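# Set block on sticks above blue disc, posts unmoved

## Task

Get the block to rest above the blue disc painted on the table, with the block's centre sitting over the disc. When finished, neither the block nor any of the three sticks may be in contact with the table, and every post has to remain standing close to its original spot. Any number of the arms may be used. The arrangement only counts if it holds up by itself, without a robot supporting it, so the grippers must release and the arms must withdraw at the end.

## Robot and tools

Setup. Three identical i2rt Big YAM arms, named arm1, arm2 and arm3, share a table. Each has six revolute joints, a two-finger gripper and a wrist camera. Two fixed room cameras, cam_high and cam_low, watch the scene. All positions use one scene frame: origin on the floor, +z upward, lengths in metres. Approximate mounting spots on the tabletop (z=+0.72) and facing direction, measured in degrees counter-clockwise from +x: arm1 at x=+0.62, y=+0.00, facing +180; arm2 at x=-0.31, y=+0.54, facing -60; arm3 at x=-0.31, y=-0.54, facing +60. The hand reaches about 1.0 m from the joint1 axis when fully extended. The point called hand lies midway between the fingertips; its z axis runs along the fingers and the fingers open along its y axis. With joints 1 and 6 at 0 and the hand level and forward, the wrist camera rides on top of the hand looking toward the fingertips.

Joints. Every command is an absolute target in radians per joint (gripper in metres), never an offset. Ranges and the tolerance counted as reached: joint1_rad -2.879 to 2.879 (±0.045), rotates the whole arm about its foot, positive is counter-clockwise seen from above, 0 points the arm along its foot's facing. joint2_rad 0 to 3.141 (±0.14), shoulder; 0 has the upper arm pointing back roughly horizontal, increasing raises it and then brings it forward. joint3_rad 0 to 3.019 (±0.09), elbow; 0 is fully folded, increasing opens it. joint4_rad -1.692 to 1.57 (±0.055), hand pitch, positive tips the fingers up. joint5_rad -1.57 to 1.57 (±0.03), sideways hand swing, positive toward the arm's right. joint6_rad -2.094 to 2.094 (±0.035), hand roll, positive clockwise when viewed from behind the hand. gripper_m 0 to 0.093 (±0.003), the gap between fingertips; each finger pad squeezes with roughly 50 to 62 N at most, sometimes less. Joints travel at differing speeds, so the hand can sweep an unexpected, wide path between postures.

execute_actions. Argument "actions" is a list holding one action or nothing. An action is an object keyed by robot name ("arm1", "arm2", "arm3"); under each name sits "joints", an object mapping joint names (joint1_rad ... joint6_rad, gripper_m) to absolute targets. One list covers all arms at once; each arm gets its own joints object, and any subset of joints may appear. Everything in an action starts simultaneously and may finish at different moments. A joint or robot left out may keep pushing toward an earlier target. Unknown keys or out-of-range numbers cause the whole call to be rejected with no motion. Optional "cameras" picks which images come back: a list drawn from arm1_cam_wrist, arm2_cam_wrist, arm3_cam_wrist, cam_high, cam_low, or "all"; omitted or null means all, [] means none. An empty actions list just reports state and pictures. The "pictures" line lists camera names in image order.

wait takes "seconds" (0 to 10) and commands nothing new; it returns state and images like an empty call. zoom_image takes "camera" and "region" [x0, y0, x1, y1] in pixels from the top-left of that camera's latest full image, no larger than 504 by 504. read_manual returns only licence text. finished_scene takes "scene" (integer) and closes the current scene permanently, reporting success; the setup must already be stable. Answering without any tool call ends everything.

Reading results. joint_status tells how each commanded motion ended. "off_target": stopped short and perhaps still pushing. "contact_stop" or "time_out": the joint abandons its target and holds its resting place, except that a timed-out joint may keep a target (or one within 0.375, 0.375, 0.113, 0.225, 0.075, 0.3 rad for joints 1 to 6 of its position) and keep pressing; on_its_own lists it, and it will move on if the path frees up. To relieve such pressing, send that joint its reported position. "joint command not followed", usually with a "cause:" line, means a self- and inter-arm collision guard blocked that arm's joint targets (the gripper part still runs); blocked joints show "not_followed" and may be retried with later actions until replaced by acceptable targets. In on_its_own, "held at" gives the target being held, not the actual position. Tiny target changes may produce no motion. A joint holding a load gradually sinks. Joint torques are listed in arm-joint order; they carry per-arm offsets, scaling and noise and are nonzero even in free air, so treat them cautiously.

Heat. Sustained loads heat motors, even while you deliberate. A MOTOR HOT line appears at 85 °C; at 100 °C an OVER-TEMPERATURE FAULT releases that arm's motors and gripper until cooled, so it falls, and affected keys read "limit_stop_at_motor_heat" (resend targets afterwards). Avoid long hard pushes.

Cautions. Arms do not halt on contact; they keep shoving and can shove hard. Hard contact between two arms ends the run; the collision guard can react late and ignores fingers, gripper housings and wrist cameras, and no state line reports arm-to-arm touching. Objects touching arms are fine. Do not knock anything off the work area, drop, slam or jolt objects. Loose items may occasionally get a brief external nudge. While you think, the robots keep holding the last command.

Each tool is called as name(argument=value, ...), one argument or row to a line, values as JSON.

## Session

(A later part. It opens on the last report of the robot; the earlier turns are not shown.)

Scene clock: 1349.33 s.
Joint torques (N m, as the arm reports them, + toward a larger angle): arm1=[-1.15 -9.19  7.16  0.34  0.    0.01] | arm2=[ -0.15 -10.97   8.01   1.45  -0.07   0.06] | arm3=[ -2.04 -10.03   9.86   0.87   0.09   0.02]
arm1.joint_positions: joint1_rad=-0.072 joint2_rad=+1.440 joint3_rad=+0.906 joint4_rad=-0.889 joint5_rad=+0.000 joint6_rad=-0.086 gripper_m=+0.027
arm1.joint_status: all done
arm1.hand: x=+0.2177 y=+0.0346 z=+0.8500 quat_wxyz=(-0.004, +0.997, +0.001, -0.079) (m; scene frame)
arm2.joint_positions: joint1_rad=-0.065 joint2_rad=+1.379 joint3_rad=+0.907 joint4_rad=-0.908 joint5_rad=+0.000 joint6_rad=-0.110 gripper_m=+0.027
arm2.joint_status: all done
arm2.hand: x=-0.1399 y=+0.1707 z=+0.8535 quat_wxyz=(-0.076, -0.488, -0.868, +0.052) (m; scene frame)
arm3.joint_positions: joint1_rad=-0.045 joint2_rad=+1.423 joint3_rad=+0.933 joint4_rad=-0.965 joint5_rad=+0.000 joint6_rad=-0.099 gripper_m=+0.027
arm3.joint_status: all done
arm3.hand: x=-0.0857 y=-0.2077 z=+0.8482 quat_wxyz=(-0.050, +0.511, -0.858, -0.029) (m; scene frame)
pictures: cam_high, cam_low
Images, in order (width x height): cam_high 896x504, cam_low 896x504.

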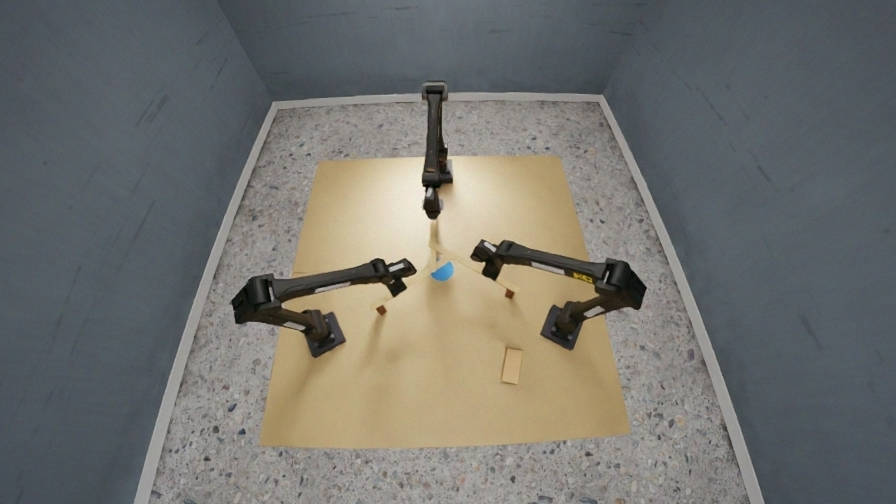

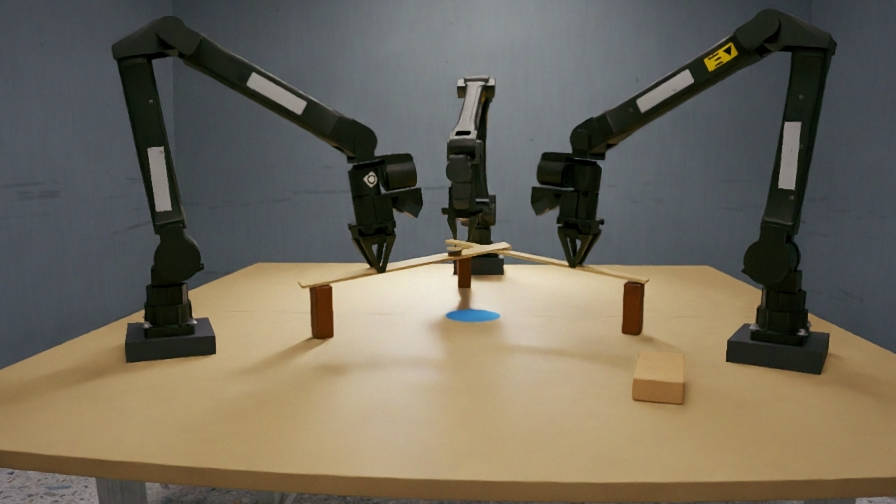

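execute_actions(
  actions=[
    {"arm1":{"joints":{"joint2_rad":1.470,"joint4_rad":-0.930}},"arm2":{"joints":{"joint2_rad":1.403,"joint4_rad":-0.940}},"arm3":{"joints":{"joint2_rad":1.447,"joint4_rad":-1.000}}},
  ],
  cameras=["cam_low"],
)

zoom_image(
  camera="cam_low",
  region=[430, 220, 550, 280],
)

Scene clock: 1378.37 s.
Joint torques (N m, as the arm reports them, + toward a larger angle): arm1=[-1.12 -8.2   7.07  0.    0.    0.  ] | arm2=[ -0.14 -10.44   7.95  -0.45  -0.17   0.03] | arm3=[-2.6  -9.34  9.42 -0.4   0.11 -0.01]
arm1.joint_positions: joint1_rad=-0.072 joint2_rad=+1.445 joint3_rad=+0.906 joint4_rad=-0.907 joint5_rad=+0.000 joint6_rad=-0.086 gripper_m=+0.027
arm1.joint_status: all done
arm1.hand: x=+0.2223 y=+0.0342 z=+0.8474 quat_wxyz=(-0.003, +0.998, +0.001, -0.068) (m; scene frame)
arm2.joint_positions: joint1_rad=-0.066 joint2_rad=+1.386 joint3_rad=+0.907 joint4_rad=-0.910 joint5_rad=+0.002 joint6_rad=-0.108 gripper_m=+0.027
arm2.joint_status: all done
arm2.hand: x=-0.1406 y=+0.1712 z=+0.8509 quat_wxyz=(-0.072, -0.489, -0.868, +0.050) (m; scene frame)
arm3.joint_positions: joint1_rad=-0.045 joint2_rad=+1.437 joint3_rad=+0.936 joint4_rad=-0.981 joint5_rad=+0.000 joint6_rad=-0.094 gripper_m=+0.027
arm3.joint_status: all done
arm3.hand: x=-0.0874 y=-0.2100 z=+0.8438 quat_wxyz=(-0.038, +0.509, -0.859, -0.024) (m; scene frame)
pictures: cam_low
Images, in order (width x height): cam_low 896x504.

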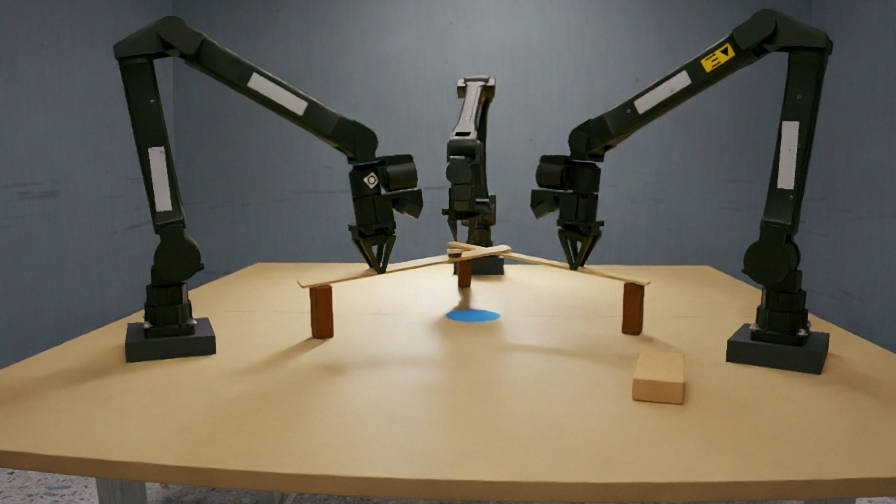

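Region (430, 220, 550, 280) of cam_low's 896x504 image, scaled by 4.200, with more detail than that image has.

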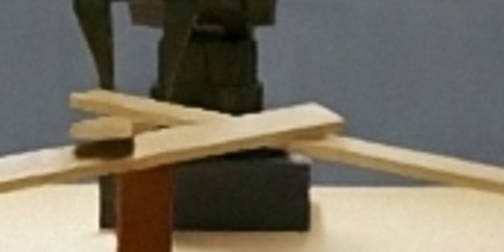

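execute_actions(
  actions=[
    {"arm1":{"joints":{"joint2_rad":1.485,"joint4_rad":-0.950}},"arm2":{"joints":{"joint2_rad":1.420,"joint4_rad":-0.965}},"arm3":{"joints":{"joint2_rad":1.460,"joint4_rad":-1.020}}},
  ],
  cameras=["cam_low"],
)

zoom_image(
  camera="cam_low",
  region=[430, 220, 550, 280],
)

zoom_image(
  camera="cam_low",
  region=[280, 210, 680, 350],
)

Scene clock: 1386.80 s.
Joint torques (N m, as the arm reports them, + toward a larger angle): arm1=[-0.98 -7.34  7.05 -0.47  0.    0.01] | arm2=[-0.21 -9.39  7.89 -0.94 -0.28  0.05] | arm3=[-2.42 -9.18  8.91 -0.65  0.1  -0.04]
arm1.joint_positions: joint1_rad=-0.074 joint2_rad=+1.448 joint3_rad=+0.906 joint4_rad=-0.916 joint5_rad=+0.000 joint6_rad=-0.085 gripper_m=+0.027
arm1.joint_status: all done
arm1.hand: x=+0.2247 y=+0.0346 z=+0.8459 quat_wxyz=(-0.003, +0.998, +0.000, -0.062) (m; scene frame)
arm2.joint_positions: joint1_rad=-0.066 joint2_rad=+1.388 joint3_rad=+0.907 joint4_rad=-0.921 joint5_rad=+0.005 joint6_rad=-0.108 gripper_m=+0.027
arm2.joint_status: all done
arm2.hand: x=-0.1423 y=+0.1736 z=+0.8494 quat_wxyz=(-0.066, -0.490, -0.868, +0.047) (m; scene frame)
arm3.joint_positions: joint1_rad=-0.045 joint2_rad=+1.447 joint3_rad=+0.944 joint4_rad=-0.997 joint5_rad=+0.000 joint6_rad=-0.092 gripper_m=+0.027
arm3.joint_status: all done
arm3.hand: x=-0.0879 y=-0.2108 z=+0.8428 quat_wxyz=(-0.030, +0.508, -0.860, -0.020) (m; scene frame)
pictures: cam_low
Images, in order (width x height): cam_low 896x504.

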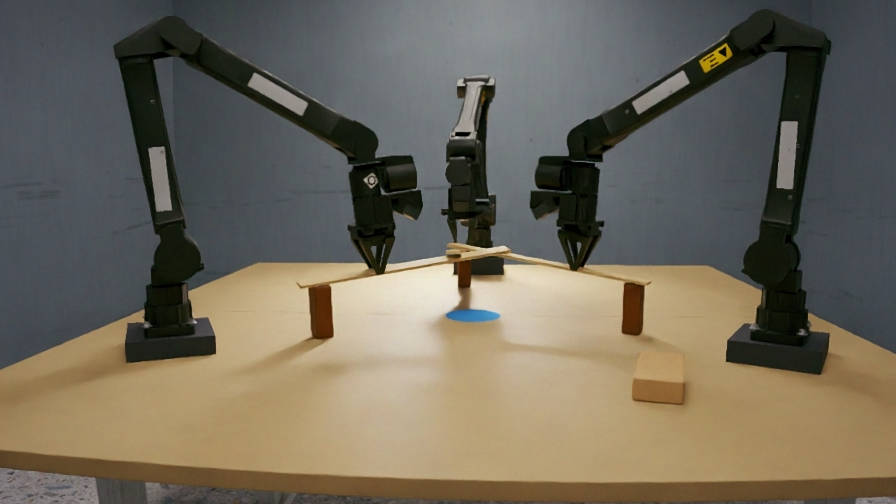

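Region (430, 220, 550, 280) of cam_low's 896x504 image, scaled by 4.200, with more detail than that image has.

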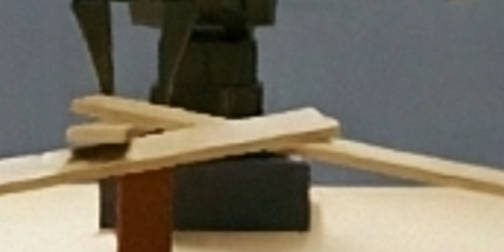

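Region (280, 210, 680, 350) of cam_low's 896x504 image, scaled by 1.260, with more detail than that image has; it fills the top 176 rows of this view, and the rest is white.

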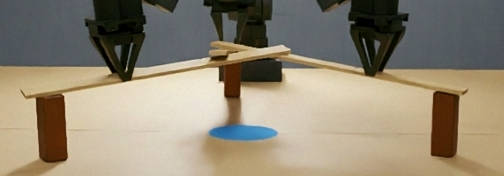

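execute_actions(
  actions=[],
  cameras=["cam_high","arm1_cam_wrist","arm2_cam_wrist","arm3_cam_wrist"],
)

zoom_image(
  camera="cam_high",
  region=[360, 200, 530, 320],
)

Scene clock: 1398.03 s.
Joint torques (N m, as the arm reports them, + toward a larger angle): arm1=[-1.02 -7.22  7.07 -0.48  0.    0.  ] | arm2=[-0.25 -9.14  7.93 -0.98 -0.31  0.02] | arm3=[-2.25 -9.36  8.92 -0.65  0.11 -0.03]
arm1.joint_positions: joint1_rad=-0.074 joint2_rad=+1.448 joint3_rad=+0.906 joint4_rad=-0.916 joint5_rad=+0.000 joint6_rad=-0.085 gripper_m=+0.027
arm1.joint_status: all done
arm1.hand: x=+0.2247 y=+0.0346 z=+0.8459 quat_wxyz=(-0.003, +0.998, +0.000, -0.062) (m; scene frame)
arm2.joint_positions: joint1_rad=-0.066 joint2_rad=+1.388 joint3_rad=+0.907 joint4_rad=-0.921 joint5_rad=+0.005 joint6_rad=-0.108 gripper_m=+0.027
arm2.joint_status: all done
arm2.hand: x=-0.1423 y=+0.1736 z=+0.8494 quat_wxyz=(-0.066, -0.490, -0.868, +0.047) (m; scene frame)
arm3.joint_positions: joint1_rad=-0.045 joint2_rad=+1.447 joint3_rad=+0.944 joint4_rad=-0.997 joint5_rad=+0.000 joint6_rad=-0.092 gripper_m=+0.027
arm3.joint_status: all done
arm3.hand: x=-0.0879 y=-0.2108 z=+0.8428 quat_wxyz=(-0.030, +0.508, -0.860, -0.020) (m; scene frame)
pictures: arm1_cam_wrist, arm2_cam_wrist, arm3_cam_wrist, cam_high
Images, in order (width x height): arm1_cam_wrist 504x504, arm2_cam_wrist 504x504, arm3_cam_wrist 504x504, cam_high 896x504.

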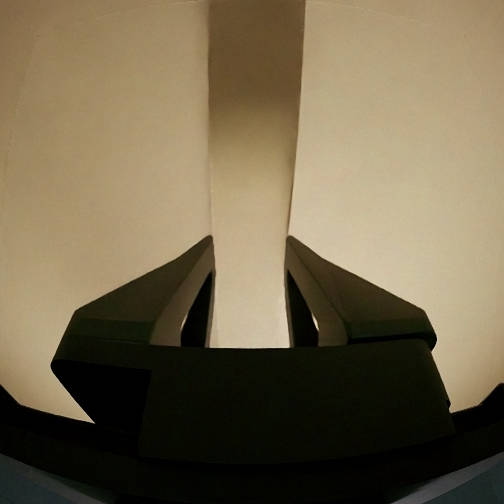

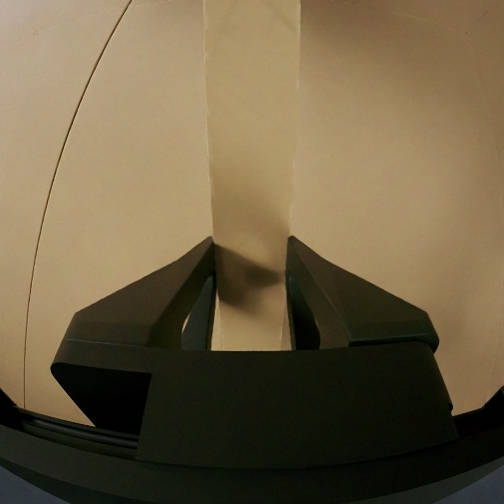

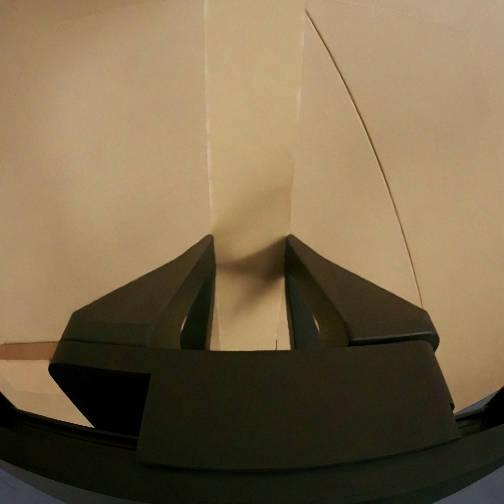

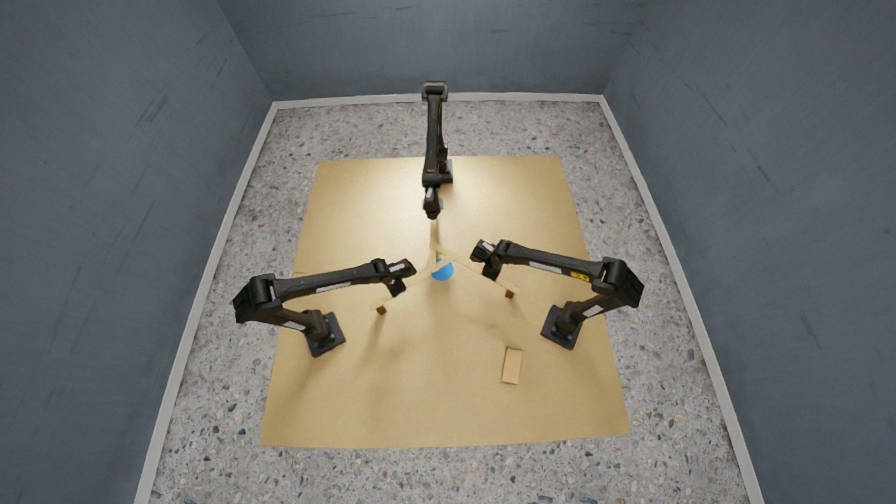

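Region (360, 200, 530, 320) of cam_high's 896x504 image, scaled by 2.965, with more detail than that image has; it fills the top 356 rows of this view, and the rest is white.

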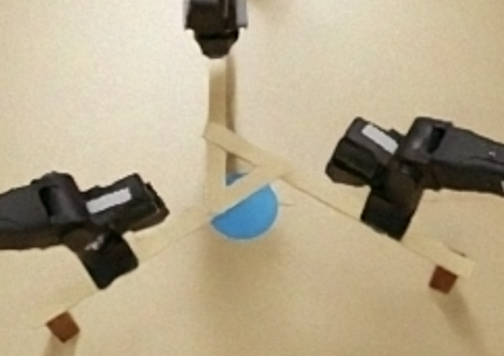

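zoom_image(
  camera="cam_high",
  region=[400, 190, 480, 250],
)

Region (400, 190, 480, 250) of cam_high's 896x504 image, scaled by 6.300, with more detail than that image has; it fills the top 378 rows of this view, and the rest is white.

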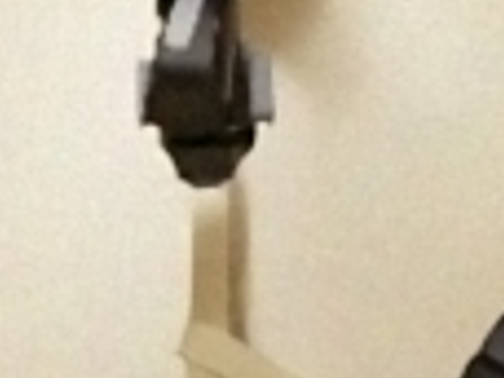

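execute_actions(
  actions=[
    {"arm1":{"joints":{"joint2_rad":1.495,"joint3_rad":0.975,"joint4_rad":-0.965}},"arm2":{"joints":{"joint2_rad":1.430,"joint3_rad":0.965,"joint4_rad":-0.975}},"arm3":{"joints":{"joint2_rad":1.475,"joint3_rad":0.990,"joint4_rad":-1.040}}},
  ],
  cameras=["cam_low","cam_high"],
)

zoom_image(
  camera="cam_low",
  region=[430, 220, 550, 280],
)

zoom_image(
  camera="cam_low",
  region=[280, 210, 680, 350],
)

Scene clock: 1427.33 s.
Joint torques (N m, as the arm reports them, + toward a larger angle): arm1=[-0.99 -8.59 10.79  0.31 -0.01  0.01] | arm2=[-0.03 -9.88 10.72 -0.24 -0.35  0.03] | arm3=[-2.25 -9.06  8.96 -0.31  0.09 -0.04]
arm1.joint_positions: joint1_rad=-0.074 joint2_rad=+1.469 joint3_rad=+0.933 joint4_rad=-0.952 joint5_rad=+0.000 joint6_rad=-0.085 gripper_m=+0.027
arm1.joint_status: all done
arm1.hand: x=+0.2227 y=+0.0350 z=+0.8469 quat_wxyz=(-0.002, +0.999, +0.000, -0.047) (m; scene frame)
arm2.joint_positions: joint1_rad=-0.067 joint2_rad=+1.405 joint3_rad=+0.929 joint4_rad=-0.953 joint5_rad=+0.006 joint6_rad=-0.106 gripper_m=+0.027
arm2.joint_status: all done
arm2.hand: x=-0.1426 y=+0.1724 z=+0.8502 quat_wxyz=(-0.055, -0.491, -0.868, +0.040) (m; scene frame)
arm3.joint_positions: joint1_rad=-0.045 joint2_rad=+1.459 joint3_rad=+0.958 joint4_rad=-1.027 joint5_rad=+0.000 joint6_rad=-0.090 gripper_m=+0.027
arm3.joint_status: all done
arm3.hand: x=-0.0890 y=-0.2125 z=+0.8426 quat_wxyz=(-0.017, +0.508, -0.861, -0.014) (m; scene frame)
pictures: cam_high, cam_low
Images, in order (width x height): cam_high 896x504, cam_low 896x504.

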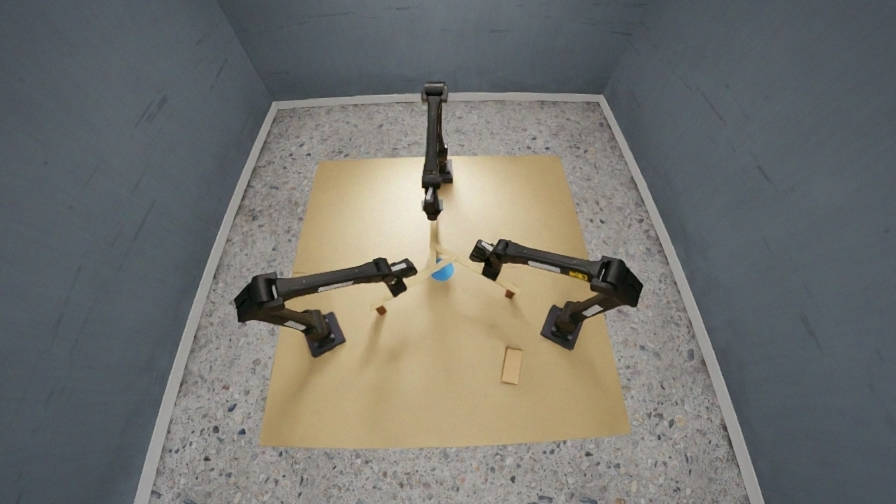

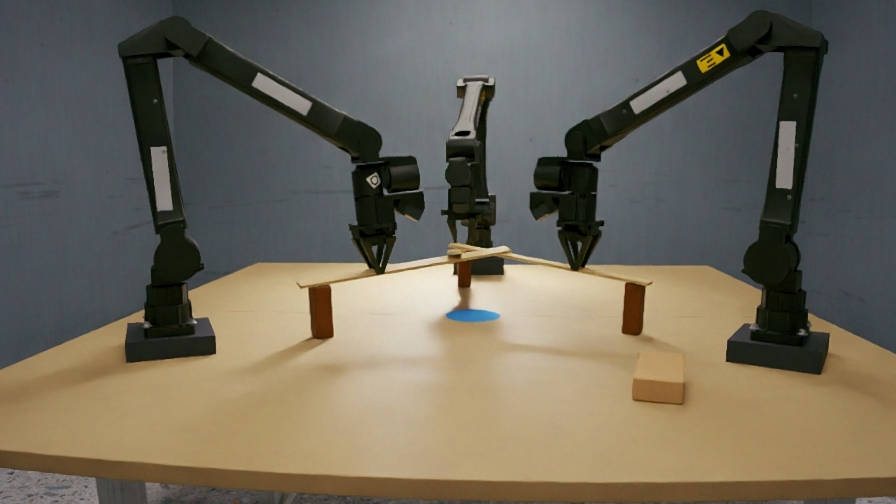

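Region (430, 220, 550, 280) of cam_low's 896x504 image, scaled by 4.200, with more detail than that image has.

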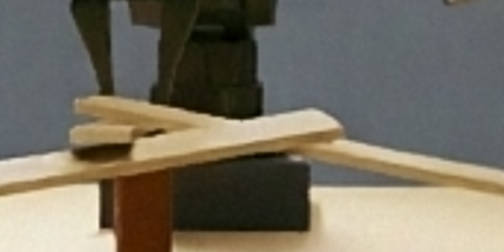

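Region (280, 210, 680, 350) of cam_low's 896x504 image, scaled by 1.260, with more detail than that image has; it fills the top 176 rows of this view, and the rest is white.

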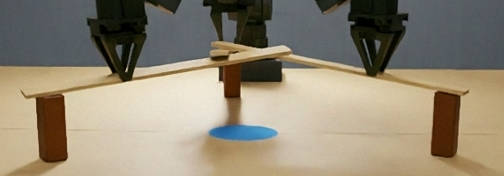

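execute_actions(
  actions=[
    {"arm1":{"joints":{"joint2_rad":1.512}},"arm2":{"joints":{"joint2_rad":1.447}},"arm3":{"joints":{"joint2_rad":1.492}}},
  ],
  cameras=["cam_low"],
)

zoom_image(
  camera="cam_low",
  region=[430, 220, 550, 280],
)

zoom_image(
  camera="cam_low",
  region=[280, 210, 680, 350],
)

Scene clock: 1434.77 s.
Joint torques (N m, as the arm reports them, + toward a larger angle): arm1=[-0.84 -7.45 10.42  0.57  0.    0.02] | arm2=[ 0.13 -9.03 10.38 -0.06 -0.43  0.02] | arm3=[-2.43 -8.04  8.75 -0.1   0.09 -0.06]
arm1.joint_positions: joint1_rad=-0.074 joint2_rad=+1.474 joint3_rad=+0.938 joint4_rad=-0.958 joint5_rad=+0.000 joint6_rad=-0.086 gripper_m=+0.027
arm1.joint_status: all done
arm1.hand: x=+0.2226 y=+0.0350 z=+0.8463 quat_wxyz=(-0.001, +0.999, +0.000, -0.044) (m; scene frame)
arm2.joint_positions: joint1_rad=-0.067 joint2_rad=+1.410 joint3_rad=+0.933 joint4_rad=-0.959 joint5_rad=+0.008 joint6_rad=-0.106 gripper_m=+0.027
arm2.joint_status: all done
arm2.hand: x=-0.1428 y=+0.1722 z=+0.8495 quat_wxyz=(-0.051, -0.491, -0.869, +0.039) (m; scene frame)
arm3.joint_positions: joint1_rad=-0.045 joint2_rad=+1.463 joint3_rad=+0.960 joint4_rad=-1.032 joint5_rad=+0.000 joint6_rad=-0.090 gripper_m=+0.027
arm3.joint_status: all done
arm3.hand: x=-0.0892 y=-0.2127 z=+0.8421 quat_wxyz=(-0.014, +0.508, -0.861, -0.013) (m; scene frame)
pictures: cam_low
Images, in order (width x height): cam_low 896x504.

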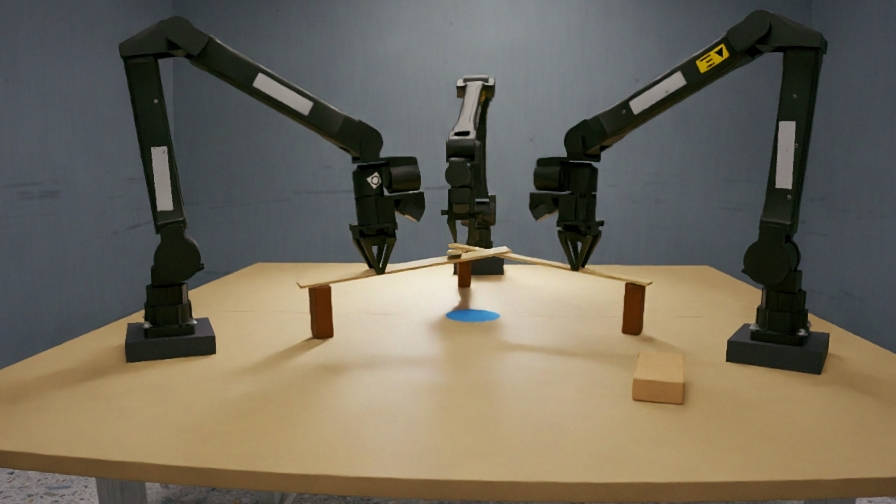

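Region (430, 220, 550, 280) of cam_low's 896x504 image, scaled by 4.200, with more detail than that image has.

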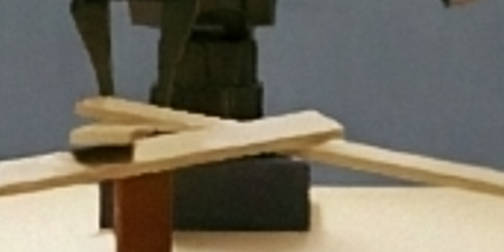

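Region (280, 210, 680, 350) of cam_low's 896x504 image, scaled by 1.260, with more detail than that image has; it fills the top 176 rows of this view, and the rest is white.

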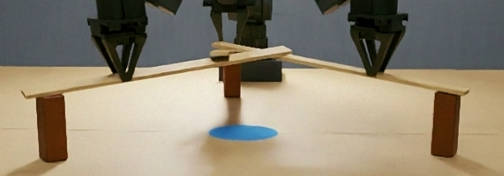

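zoom_image(
  camera="cam_low",
  region=[440, 232, 500, 266],
)

Region (440, 232, 500, 266) of cam_low's 896x504 image, scaled by 8.400, with more detail than that image has; it fills the top 286 rows of this view, and the rest is white.

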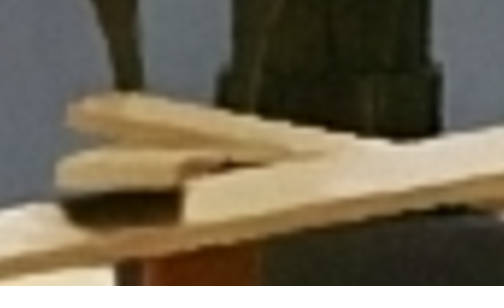

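execute_actions(
  actions=[
    {"arm1":{"joints":{"joint2_rad":1.495,"gripper_m":0.055}},"arm2":{"joints":{"joint2_rad":1.435}},"arm3":{"joints":{"joint2_rad":1.480}}},
  ],
  cameras=["cam_low","cam_high","arm1_cam_wrist"],
)

zoom_image(
  camera="cam_low",
  region=[430, 220, 550, 280],
)

Scene clock: 1458.77 s.
Joint torques (N m, as the arm reports them, + toward a larger angle): arm1=[-0.94 -9.79 10.39  0.55 -0.01  0.  ] | arm2=[  0.32 -10.11  10.4   -0.06  -0.37   0.03] | arm3=[-2.18 -9.32  8.76 -0.12  0.1  -0.06]
arm1.joint_positions: joint1_rad=-0.074 joint2_rad=+1.480 joint3_rad=+0.938 joint4_rad=-0.958 joint5_rad=+0.000 joint6_rad=-0.086 gripper_m=+0.055
arm1.joint_status: all done
arm1.hand: x=+0.2229 y=+0.0349 z=+0.8441 quat_wxyz=(-0.001, +0.999, +0.000, -0.041) (m; scene frame)
arm2.joint_positions: joint1_rad=-0.067 joint2_rad=+1.410 joint3_rad=+0.934 joint4_rad=-0.959 joint5_rad=+0.007 joint6_rad=-0.106 gripper_m=+0.027
arm2.joint_status: all done
arm2.hand: x=-0.1426 y=+0.1719 z=+0.8498 quat_wxyz=(-0.052, -0.491, -0.869, +0.039) (m; scene frame)
arm3.joint_positions: joint1_rad=-0.045 joint2_rad=+1.463 joint3_rad=+0.961 joint4_rad=-1.032 joint5_rad=+0.000 joint6_rad=-0.090 gripper_m=+0.027
arm3.joint_status: all done
arm3.hand: x=-0.0890 y=-0.2125 z=+0.8423 quat_wxyz=(-0.015, +0.508, -0.861, -0.013) (m; scene frame)
pictures: arm1_cam_wrist, cam_high, cam_low
Images, in order (width x height): arm1_cam_wrist 504x504, cam_high 896x504, cam_low 896x504.

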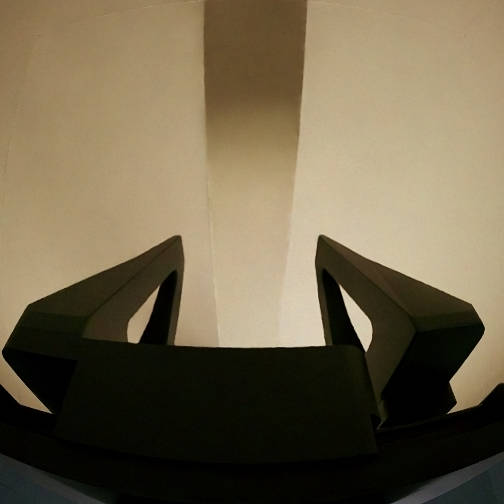

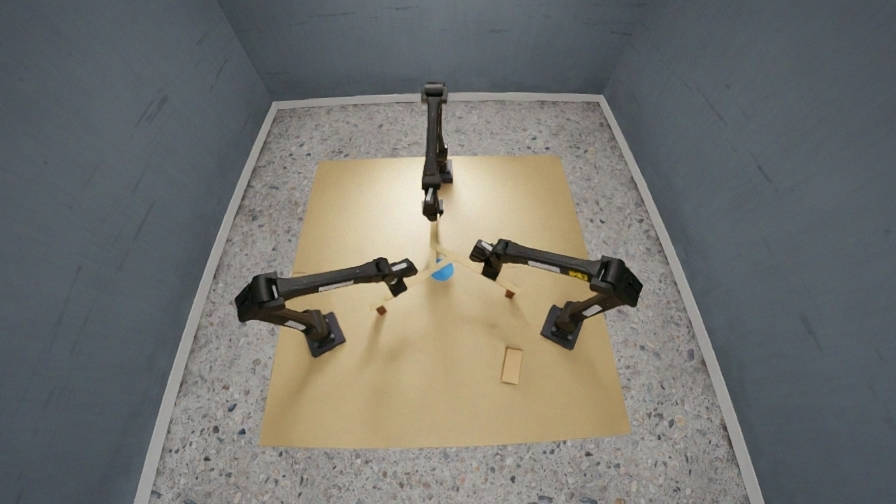

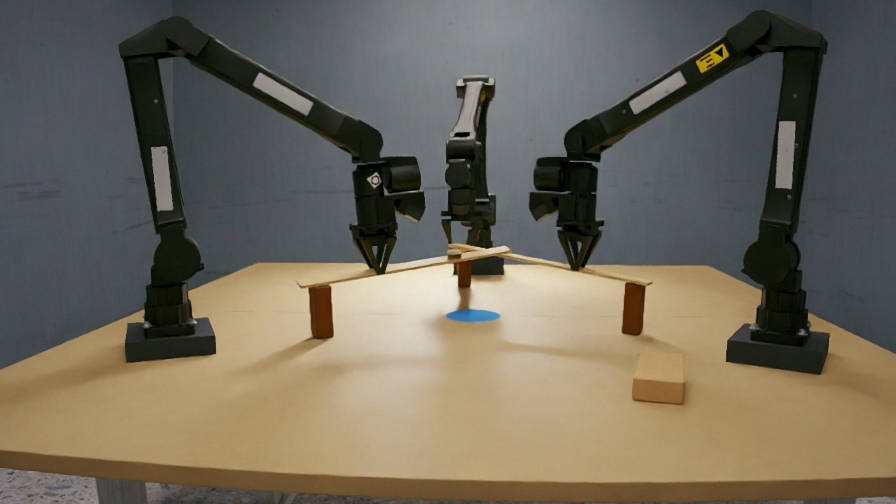

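Region (430, 220, 550, 280) of cam_low's 896x504 image, scaled by 4.200, with more detail than that image has.

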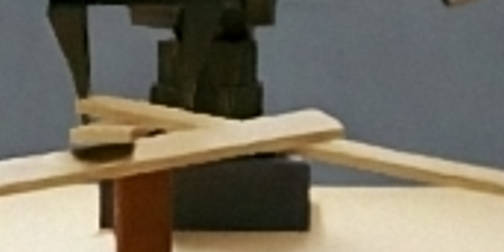

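execute_actions(
  actions=[
    {"arm1":{"joints":{"joint2_rad":1.36}},"arm2":{"joints":{"gripper_m":0.055}}},
  ],
  cameras=["cam_low","cam_high","arm2_cam_wrist"],
)

zoom_image(
  camera="cam_low",
  region=[280, 210, 680, 350],
)

zoom_image(
  camera="cam_low",
  region=[430, 220, 550, 280],
)

Scene clock: 1463.43 s.
Joint torques (N m, as the arm reports them, + toward a larger angle): arm1=[-0.9  -9.18 11.01  0.82 -0.01  0.01] | arm2=[  0.06 -11.16  10.28  -0.12  -0.25   0.01] | arm3=[-2.3  -9.21  8.67 -0.04  0.09 -0.06]
arm1.joint_positions: joint1_rad=-0.074 joint2_rad=+1.354 joint3_rad=+0.938 joint4_rad=-0.958 joint5_rad=+0.000 joint6_rad=-0.086 gripper_m=+0.055
arm1.joint_status: all done
arm1.hand: x=+0.2190 y=+0.0355 z=+0.8921 quat_wxyz=(-0.007, +0.995, +0.000, -0.103) (m; scene frame)
arm2.joint_positions: joint1_rad=-0.067 joint2_rad=+1.424 joint3_rad=+0.934 joint4_rad=-0.959 joint5_rad=+0.004 joint6_rad=-0.106 gripper_m=+0.055
arm2.joint_status: all done
arm2.hand: x=-0.1422 y=+0.1727 z=+0.8448 quat_wxyz=(-0.047, -0.492, -0.869, +0.033) (m; scene frame)
arm3.joint_positions: joint1_rad=-0.045 joint2_rad=+1.465 joint3_rad=+0.961 joint4_rad=-1.034 joint5_rad=+0.000 joint6_rad=-0.090 gripper_m=+0.027
arm3.joint_status: not commanded
arm3.hand: x=-0.0893 y=-0.2130 z=+0.8415 quat_wxyz=(-0.013, +0.508, -0.861, -0.012) (m; scene frame)
pictures: arm2_cam_wrist, cam_high, cam_low
Images, in order (width x height): arm2_cam_wrist 504x504, cam_high 896x504, cam_low 896x504.

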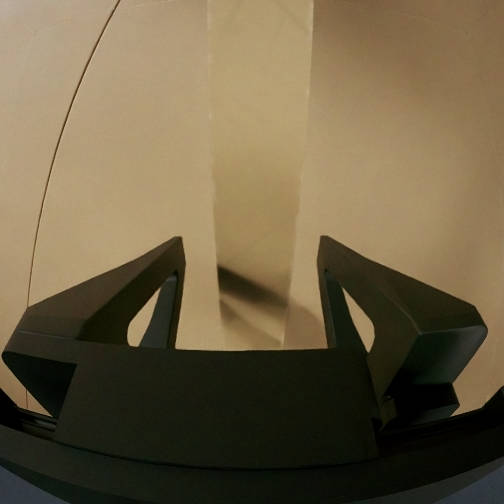

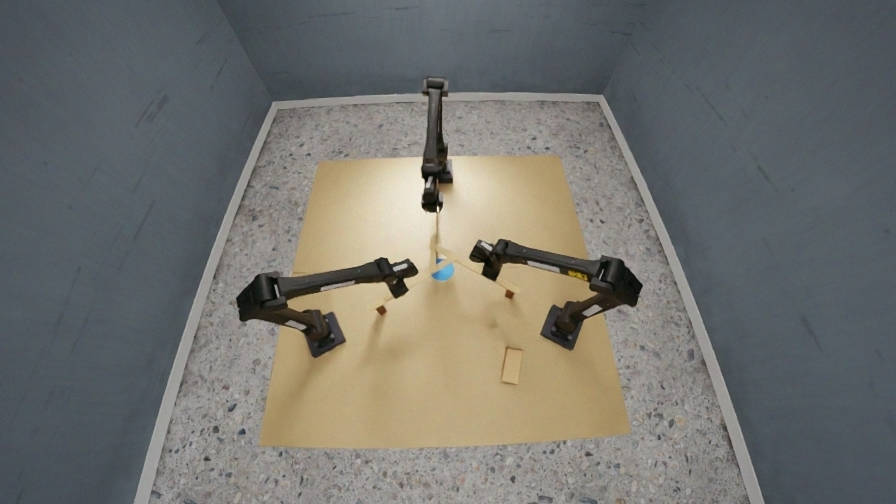

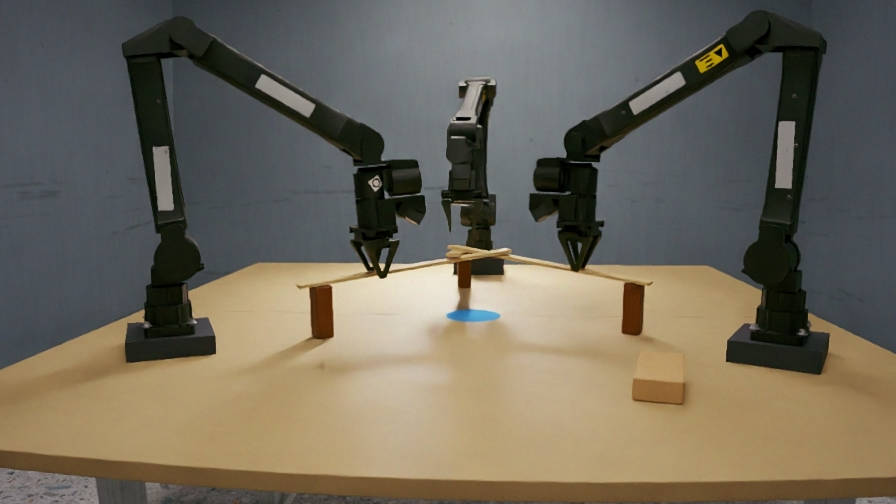

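Region (280, 210, 680, 350) of cam_low's 896x504 image, scaled by 1.260, with more detail than that image has; it fills the top 176 rows of this view, and the rest is white.

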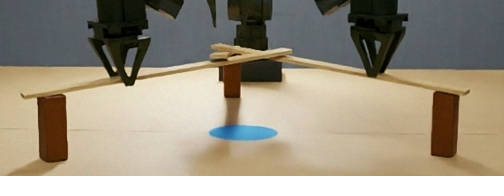

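Region (430, 220, 550, 280) of cam_low's 896x504 image, scaled by 4.200, with more detail than that image has.

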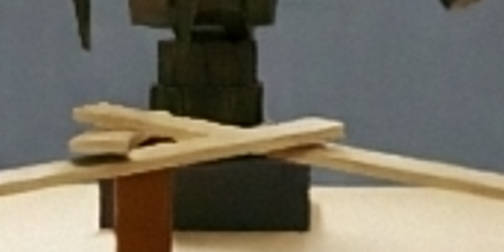

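execute_actions(
  actions=[
    {"arm2":{"joints":{"joint2_rad":1.30}},"arm3":{"joints":{"gripper_m":0.055}}},
  ],
  cameras=["cam_low","cam_high","arm3_cam_wrist"],
)

zoom_image(
  camera="cam_low",
  region=[280, 210, 680, 350],
)

zoom_image(
  camera="cam_low",
  region=[430, 220, 550, 280],
)

Scene clock: 1468.90 s.
Joint torques (N m, as the arm reports them, + toward a larger angle): arm1=[-0.85 -9.33 11.03  0.8  -0.01  0.01] | arm2=[  0.1  -10.12  10.87   0.09  -0.23   0.01] | arm3=[-2.27 -9.31  8.8   0.04  0.08 -0.09]
arm1.joint_positions: joint1_rad=-0.074 joint2_rad=+1.354 joint3_rad=+0.938 joint4_rad=-0.958 joint5_rad=+0.000 joint6_rad=-0.086 gripper_m=+0.055
arm1.joint_status: not commanded
arm1.hand: x=+0.2190 y=+0.0355 z=+0.8921 quat_wxyz=(-0.007, +0.995, +0.000, -0.103) (m; scene frame)
arm2.joint_positions: joint1_rad=-0.067 joint2_rad=+1.289 joint3_rad=+0.934 joint4_rad=-0.959 joint5_rad=+0.004 joint6_rad=-0.106 gripper_m=+0.055
arm2.joint_status: all done
arm2.hand: x=-0.1416 y=+0.1706 z=+0.8961 quat_wxyz=(-0.102, -0.489, -0.863, +0.072) (m; scene frame)
arm3.joint_positions: joint1_rad=-0.045 joint2_rad=+1.469 joint3_rad=+0.961 joint4_rad=-1.034 joint5_rad=+0.000 joint6_rad=-0.090 gripper_m=+0.055
arm3.joint_status: all done
arm3.hand: x=-0.0894 y=-0.2131 z=+0.8400 quat_wxyz=(-0.011, +0.508, -0.861, -0.011) (m; scene frame)
pictures: arm3_cam_wrist, cam_high, cam_low
Images, in order (width x height): arm3_cam_wrist 504x504, cam_high 896x504, cam_low 896x504.

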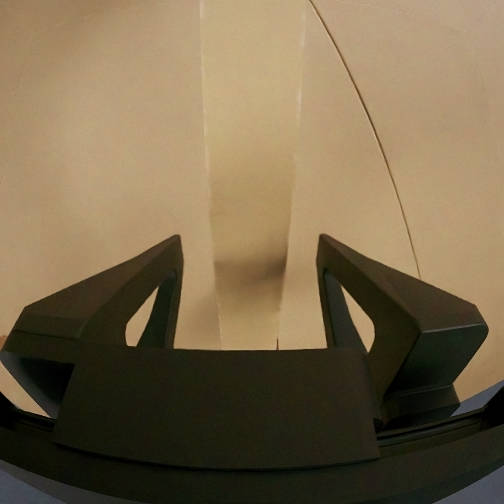

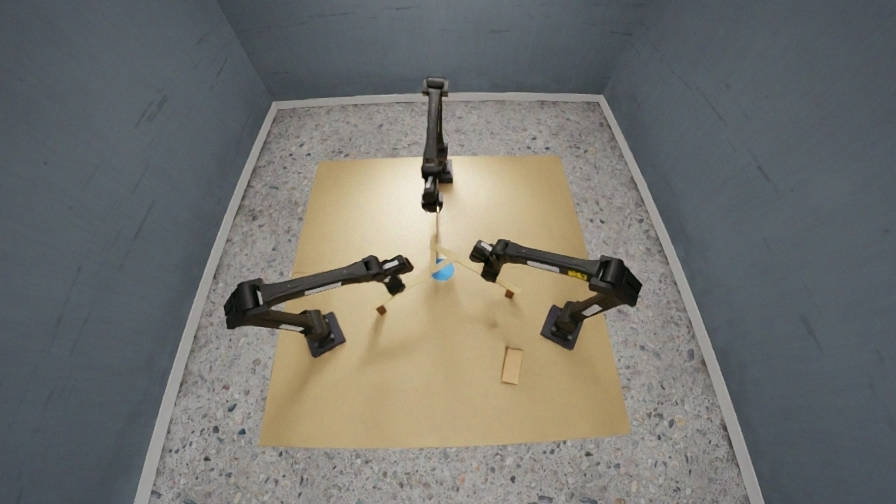

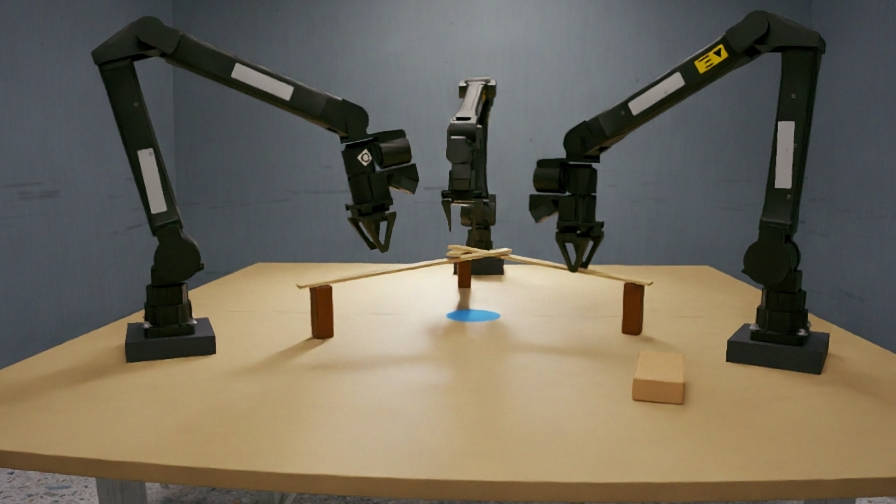

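Region (280, 210, 680, 350) of cam_low's 896x504 image, scaled by 1.260, with more detail than that image has; it fills the top 176 rows of this view, and the rest is white.

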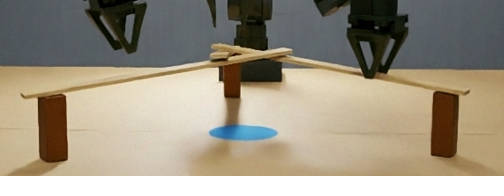

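Region (430, 220, 550, 280) of cam_low's 896x504 image, scaled by 4.200, with more detail than that image has.

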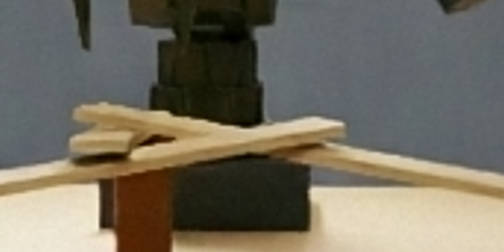

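execute_actions(
  actions=[
    {"arm1":{"joints":{"joint2_rad":0.75}},"arm2":{"joints":{"joint2_rad":0.75}},"arm3":{"joints":{"joint2_rad":1.31}}},
  ],
  cameras=["cam_high"],
)

execute_actions(
  actions=[
    {"arm3":{"joints":{"joint1_rad":1.131,"joint6_rad":-0.795,"gripper_m":0.093}}},
  ],
  cameras=["cam_high","cam_low"],
)

Scene clock: 1482.70 s.
Joint torques (N m, as the arm reports them, + toward a larger angle): arm1=[-1.05 -0.38 12.34  1.75  0.01  0.02] | arm2=[ 0.21 -3.81 12.35  1.01 -0.24  0.03] | arm3=[-2.34 -8.17  9.44  0.3   0.08 -0.07]
arm1.joint_positions: joint1_rad=-0.074 joint2_rad=+0.740 joint3_rad=+0.938 joint4_rad=-0.958 joint5_rad=+0.000 joint6_rad=-0.086 gripper_m=+0.055
arm1.joint_status: all done
arm1.hand: x=+0.2847 y=+0.0309 z=+1.1135 quat_wxyz=(-0.032, +0.917, -0.001, -0.398) (m; scene frame)
arm2.joint_positions: joint1_rad=-0.067 joint2_rad=+0.746 joint3_rad=+0.934 joint4_rad=-0.959 joint5_rad=+0.004 joint6_rad=-0.106 gripper_m=+0.055
arm2.joint_status: all done
arm2.hand: x=-0.1675 y=+0.2244 z=+1.0911 quat_wxyz=(-0.314, -0.455, -0.802, +0.224) (m; scene frame)
arm3.joint_positions: joint1_rad=-0.045 joint2_rad=+1.302 joint3_rad=+0.961 joint4_rad=-1.034 joint5_rad=+0.000 joint6_rad=-0.090 gripper_m=+0.055
arm3.joint_status: all done
arm3.hand: x=-0.0873 y=-0.2111 z=+0.9022 quat_wxyz=(-0.086, +0.505, -0.857, -0.047) (m; scene frame)
pictures: cam_high
Images, in order (width x height): cam_high 896x504.

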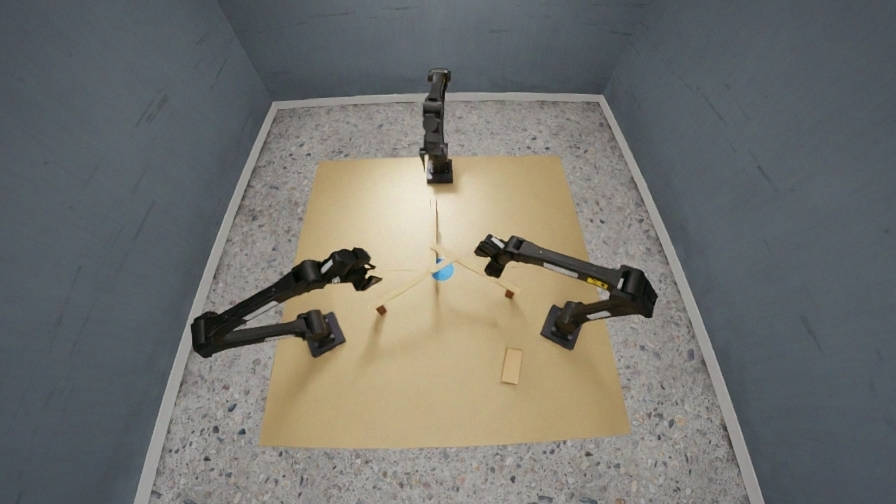

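Scene clock: 1484.37 s.
Joint torques (N m, as the arm reports them, + toward a larger angle): arm1=[-0.98 -0.48 12.38  1.72 -0.01  0.02] | arm2=[-0.12 -3.87 12.36  0.96 -0.24  0.03] | arm3=[-1.48 -8.49  9.37  0.33  0.04 -0.26]
arm1.joint_positions: joint1_rad=-0.074 joint2_rad=+0.740 joint3_rad=+0.938 joint4_rad=-0.958 joint5_rad=+0.000 joint6_rad=-0.086 gripper_m=+0.055
arm1.joint_status: not commanded
arm1.hand: x=+0.2847 y=+0.0309 z=+1.1135 quat_wxyz=(-0.032, +0.917, -0.001, -0.398) (m; scene frame)
arm2.joint_positions: joint1_rad=-0.067 joint2_rad=+0.746 joint3_rad=+0.934 joint4_rad=-0.959 joint5_rad=+0.004 joint6_rad=-0.106 gripper_m=+0.055
arm2.joint_status: not commanded
arm2.hand: x=-0.1675 y=+0.2244 z=+1.0911 quat_wxyz=(-0.314, -0.455, -0.802, +0.224) (m; scene frame)
arm3.joint_positions: joint1_rad=+1.126 joint2_rad=+1.305 joint3_rad=+0.961 joint4_rad=-1.034 joint5_rad=+0.000 joint6_rad=-0.778 gripper_m=+0.093
arm3.joint_status: all done
arm3.hand: x=-0.5232 y=-0.2065 z=+0.9048 quat_wxyz=(-0.077, +0.989, -0.108, -0.065) (m; scene frame)
pictures: cam_high, cam_low
Images, in order (width x height): cam_high 896x504, cam_low 896x504.

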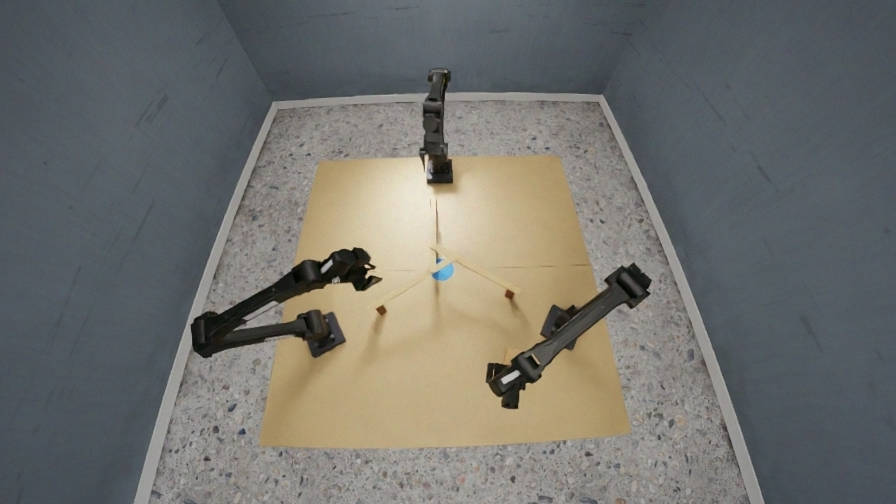

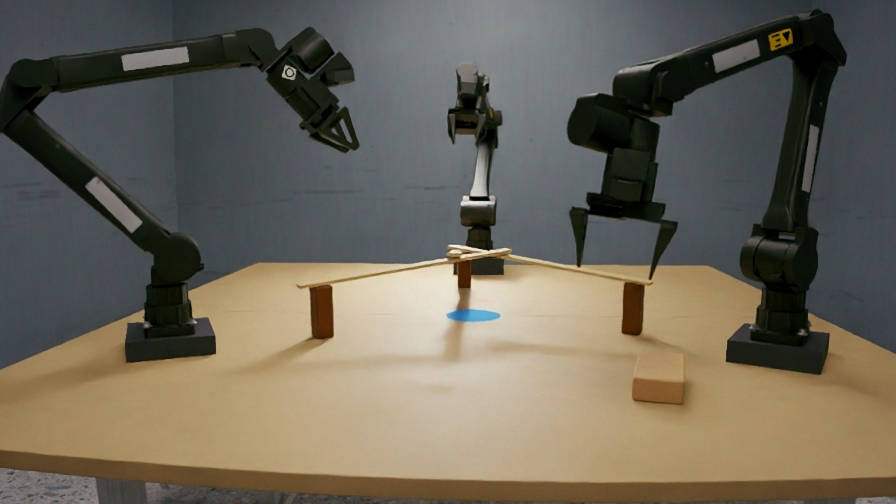

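zoom_image(
  camera="cam_high",
  region=[360, 180, 530, 320],
)

Region (360, 180, 530, 320) of cam_high's 896x504 image, scaled by 2.965, with more detail than that image has; it fills the top 415 rows of this view, and the rest is white.

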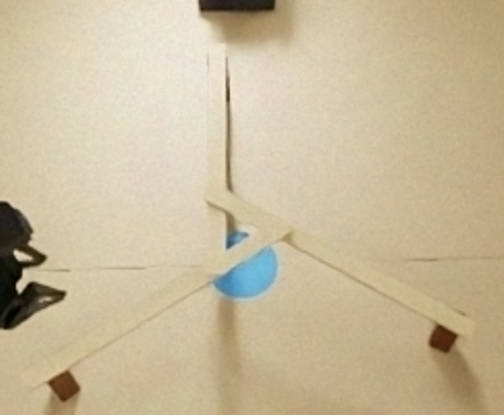

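execute_actions(
  actions=[
    {"arm3":{"joints":{"joint1_rad":1.131,"joint2_rad":1.32,"joint3_rad":0.655,"joint4_rad":-0.885,"joint6_rad":-0.80}}},
  ],
  cameras=["arm3_cam_wrist","cam_low"],
)

Scene clock: 1505.63 s.
Joint torques (N m, as the arm reports them, + toward a larger angle): arm1=[-1.02 -0.47 12.38  1.74  0.    0.01] | arm2=[ 0.27 -3.82 12.31  1.02 -0.25  0.02] | arm3=[-1.94 -7.34  6.34  0.68  0.03 -0.24]
arm1.joint_positions: joint1_rad=-0.074 joint2_rad=+0.740 joint3_rad=+0.938 joint4_rad=-0.958 joint5_rad=+0.000 joint6_rad=-0.086 gripper_m=+0.055
arm1.joint_status: not commanded
arm1.hand: x=+0.2847 y=+0.0309 z=+1.1135 quat_wxyz=(-0.032, +0.917, -0.001, -0.398) (m; scene frame)
arm2.joint_positions: joint1_rad=-0.067 joint2_rad=+0.746 joint3_rad=+0.934 joint4_rad=-0.959 joint5_rad=+0.004 joint6_rad=-0.106 gripper_m=+0.055
arm2.joint_status: not commanded
arm2.hand: x=-0.1675 y=+0.2244 z=+1.0911 quat_wxyz=(-0.314, -0.455, -0.802, +0.224) (m; scene frame)
arm3.joint_positions: joint1_rad=+1.126 joint2_rad=+1.320 joint3_rad=+0.649 joint4_rad=-0.895 joint5_rad=+0.000 joint6_rad=-0.784 gripper_m=+0.093
arm3.joint_status: all done
arm3.hand: x=-0.4693 y=-0.2904 z=+0.7909 quat_wxyz=(-0.004, +0.994, -0.105, -0.006) (m; scene frame)
pictures: arm3_cam_wrist, cam_low
Images, in order (width x height): arm3_cam_wrist 504x504, cam_low 896x504.

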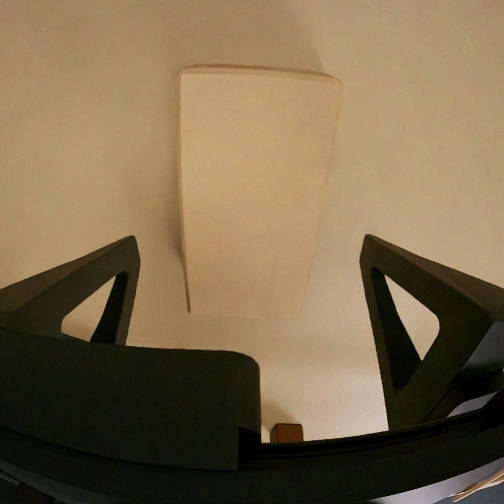

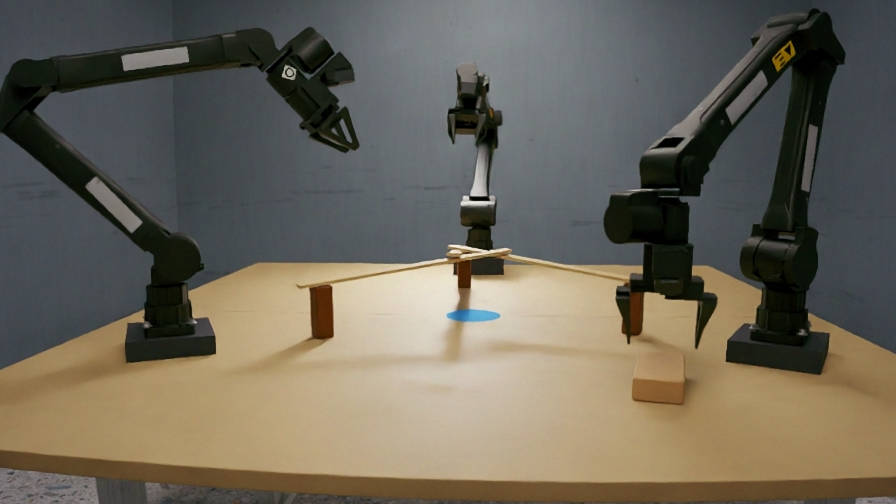

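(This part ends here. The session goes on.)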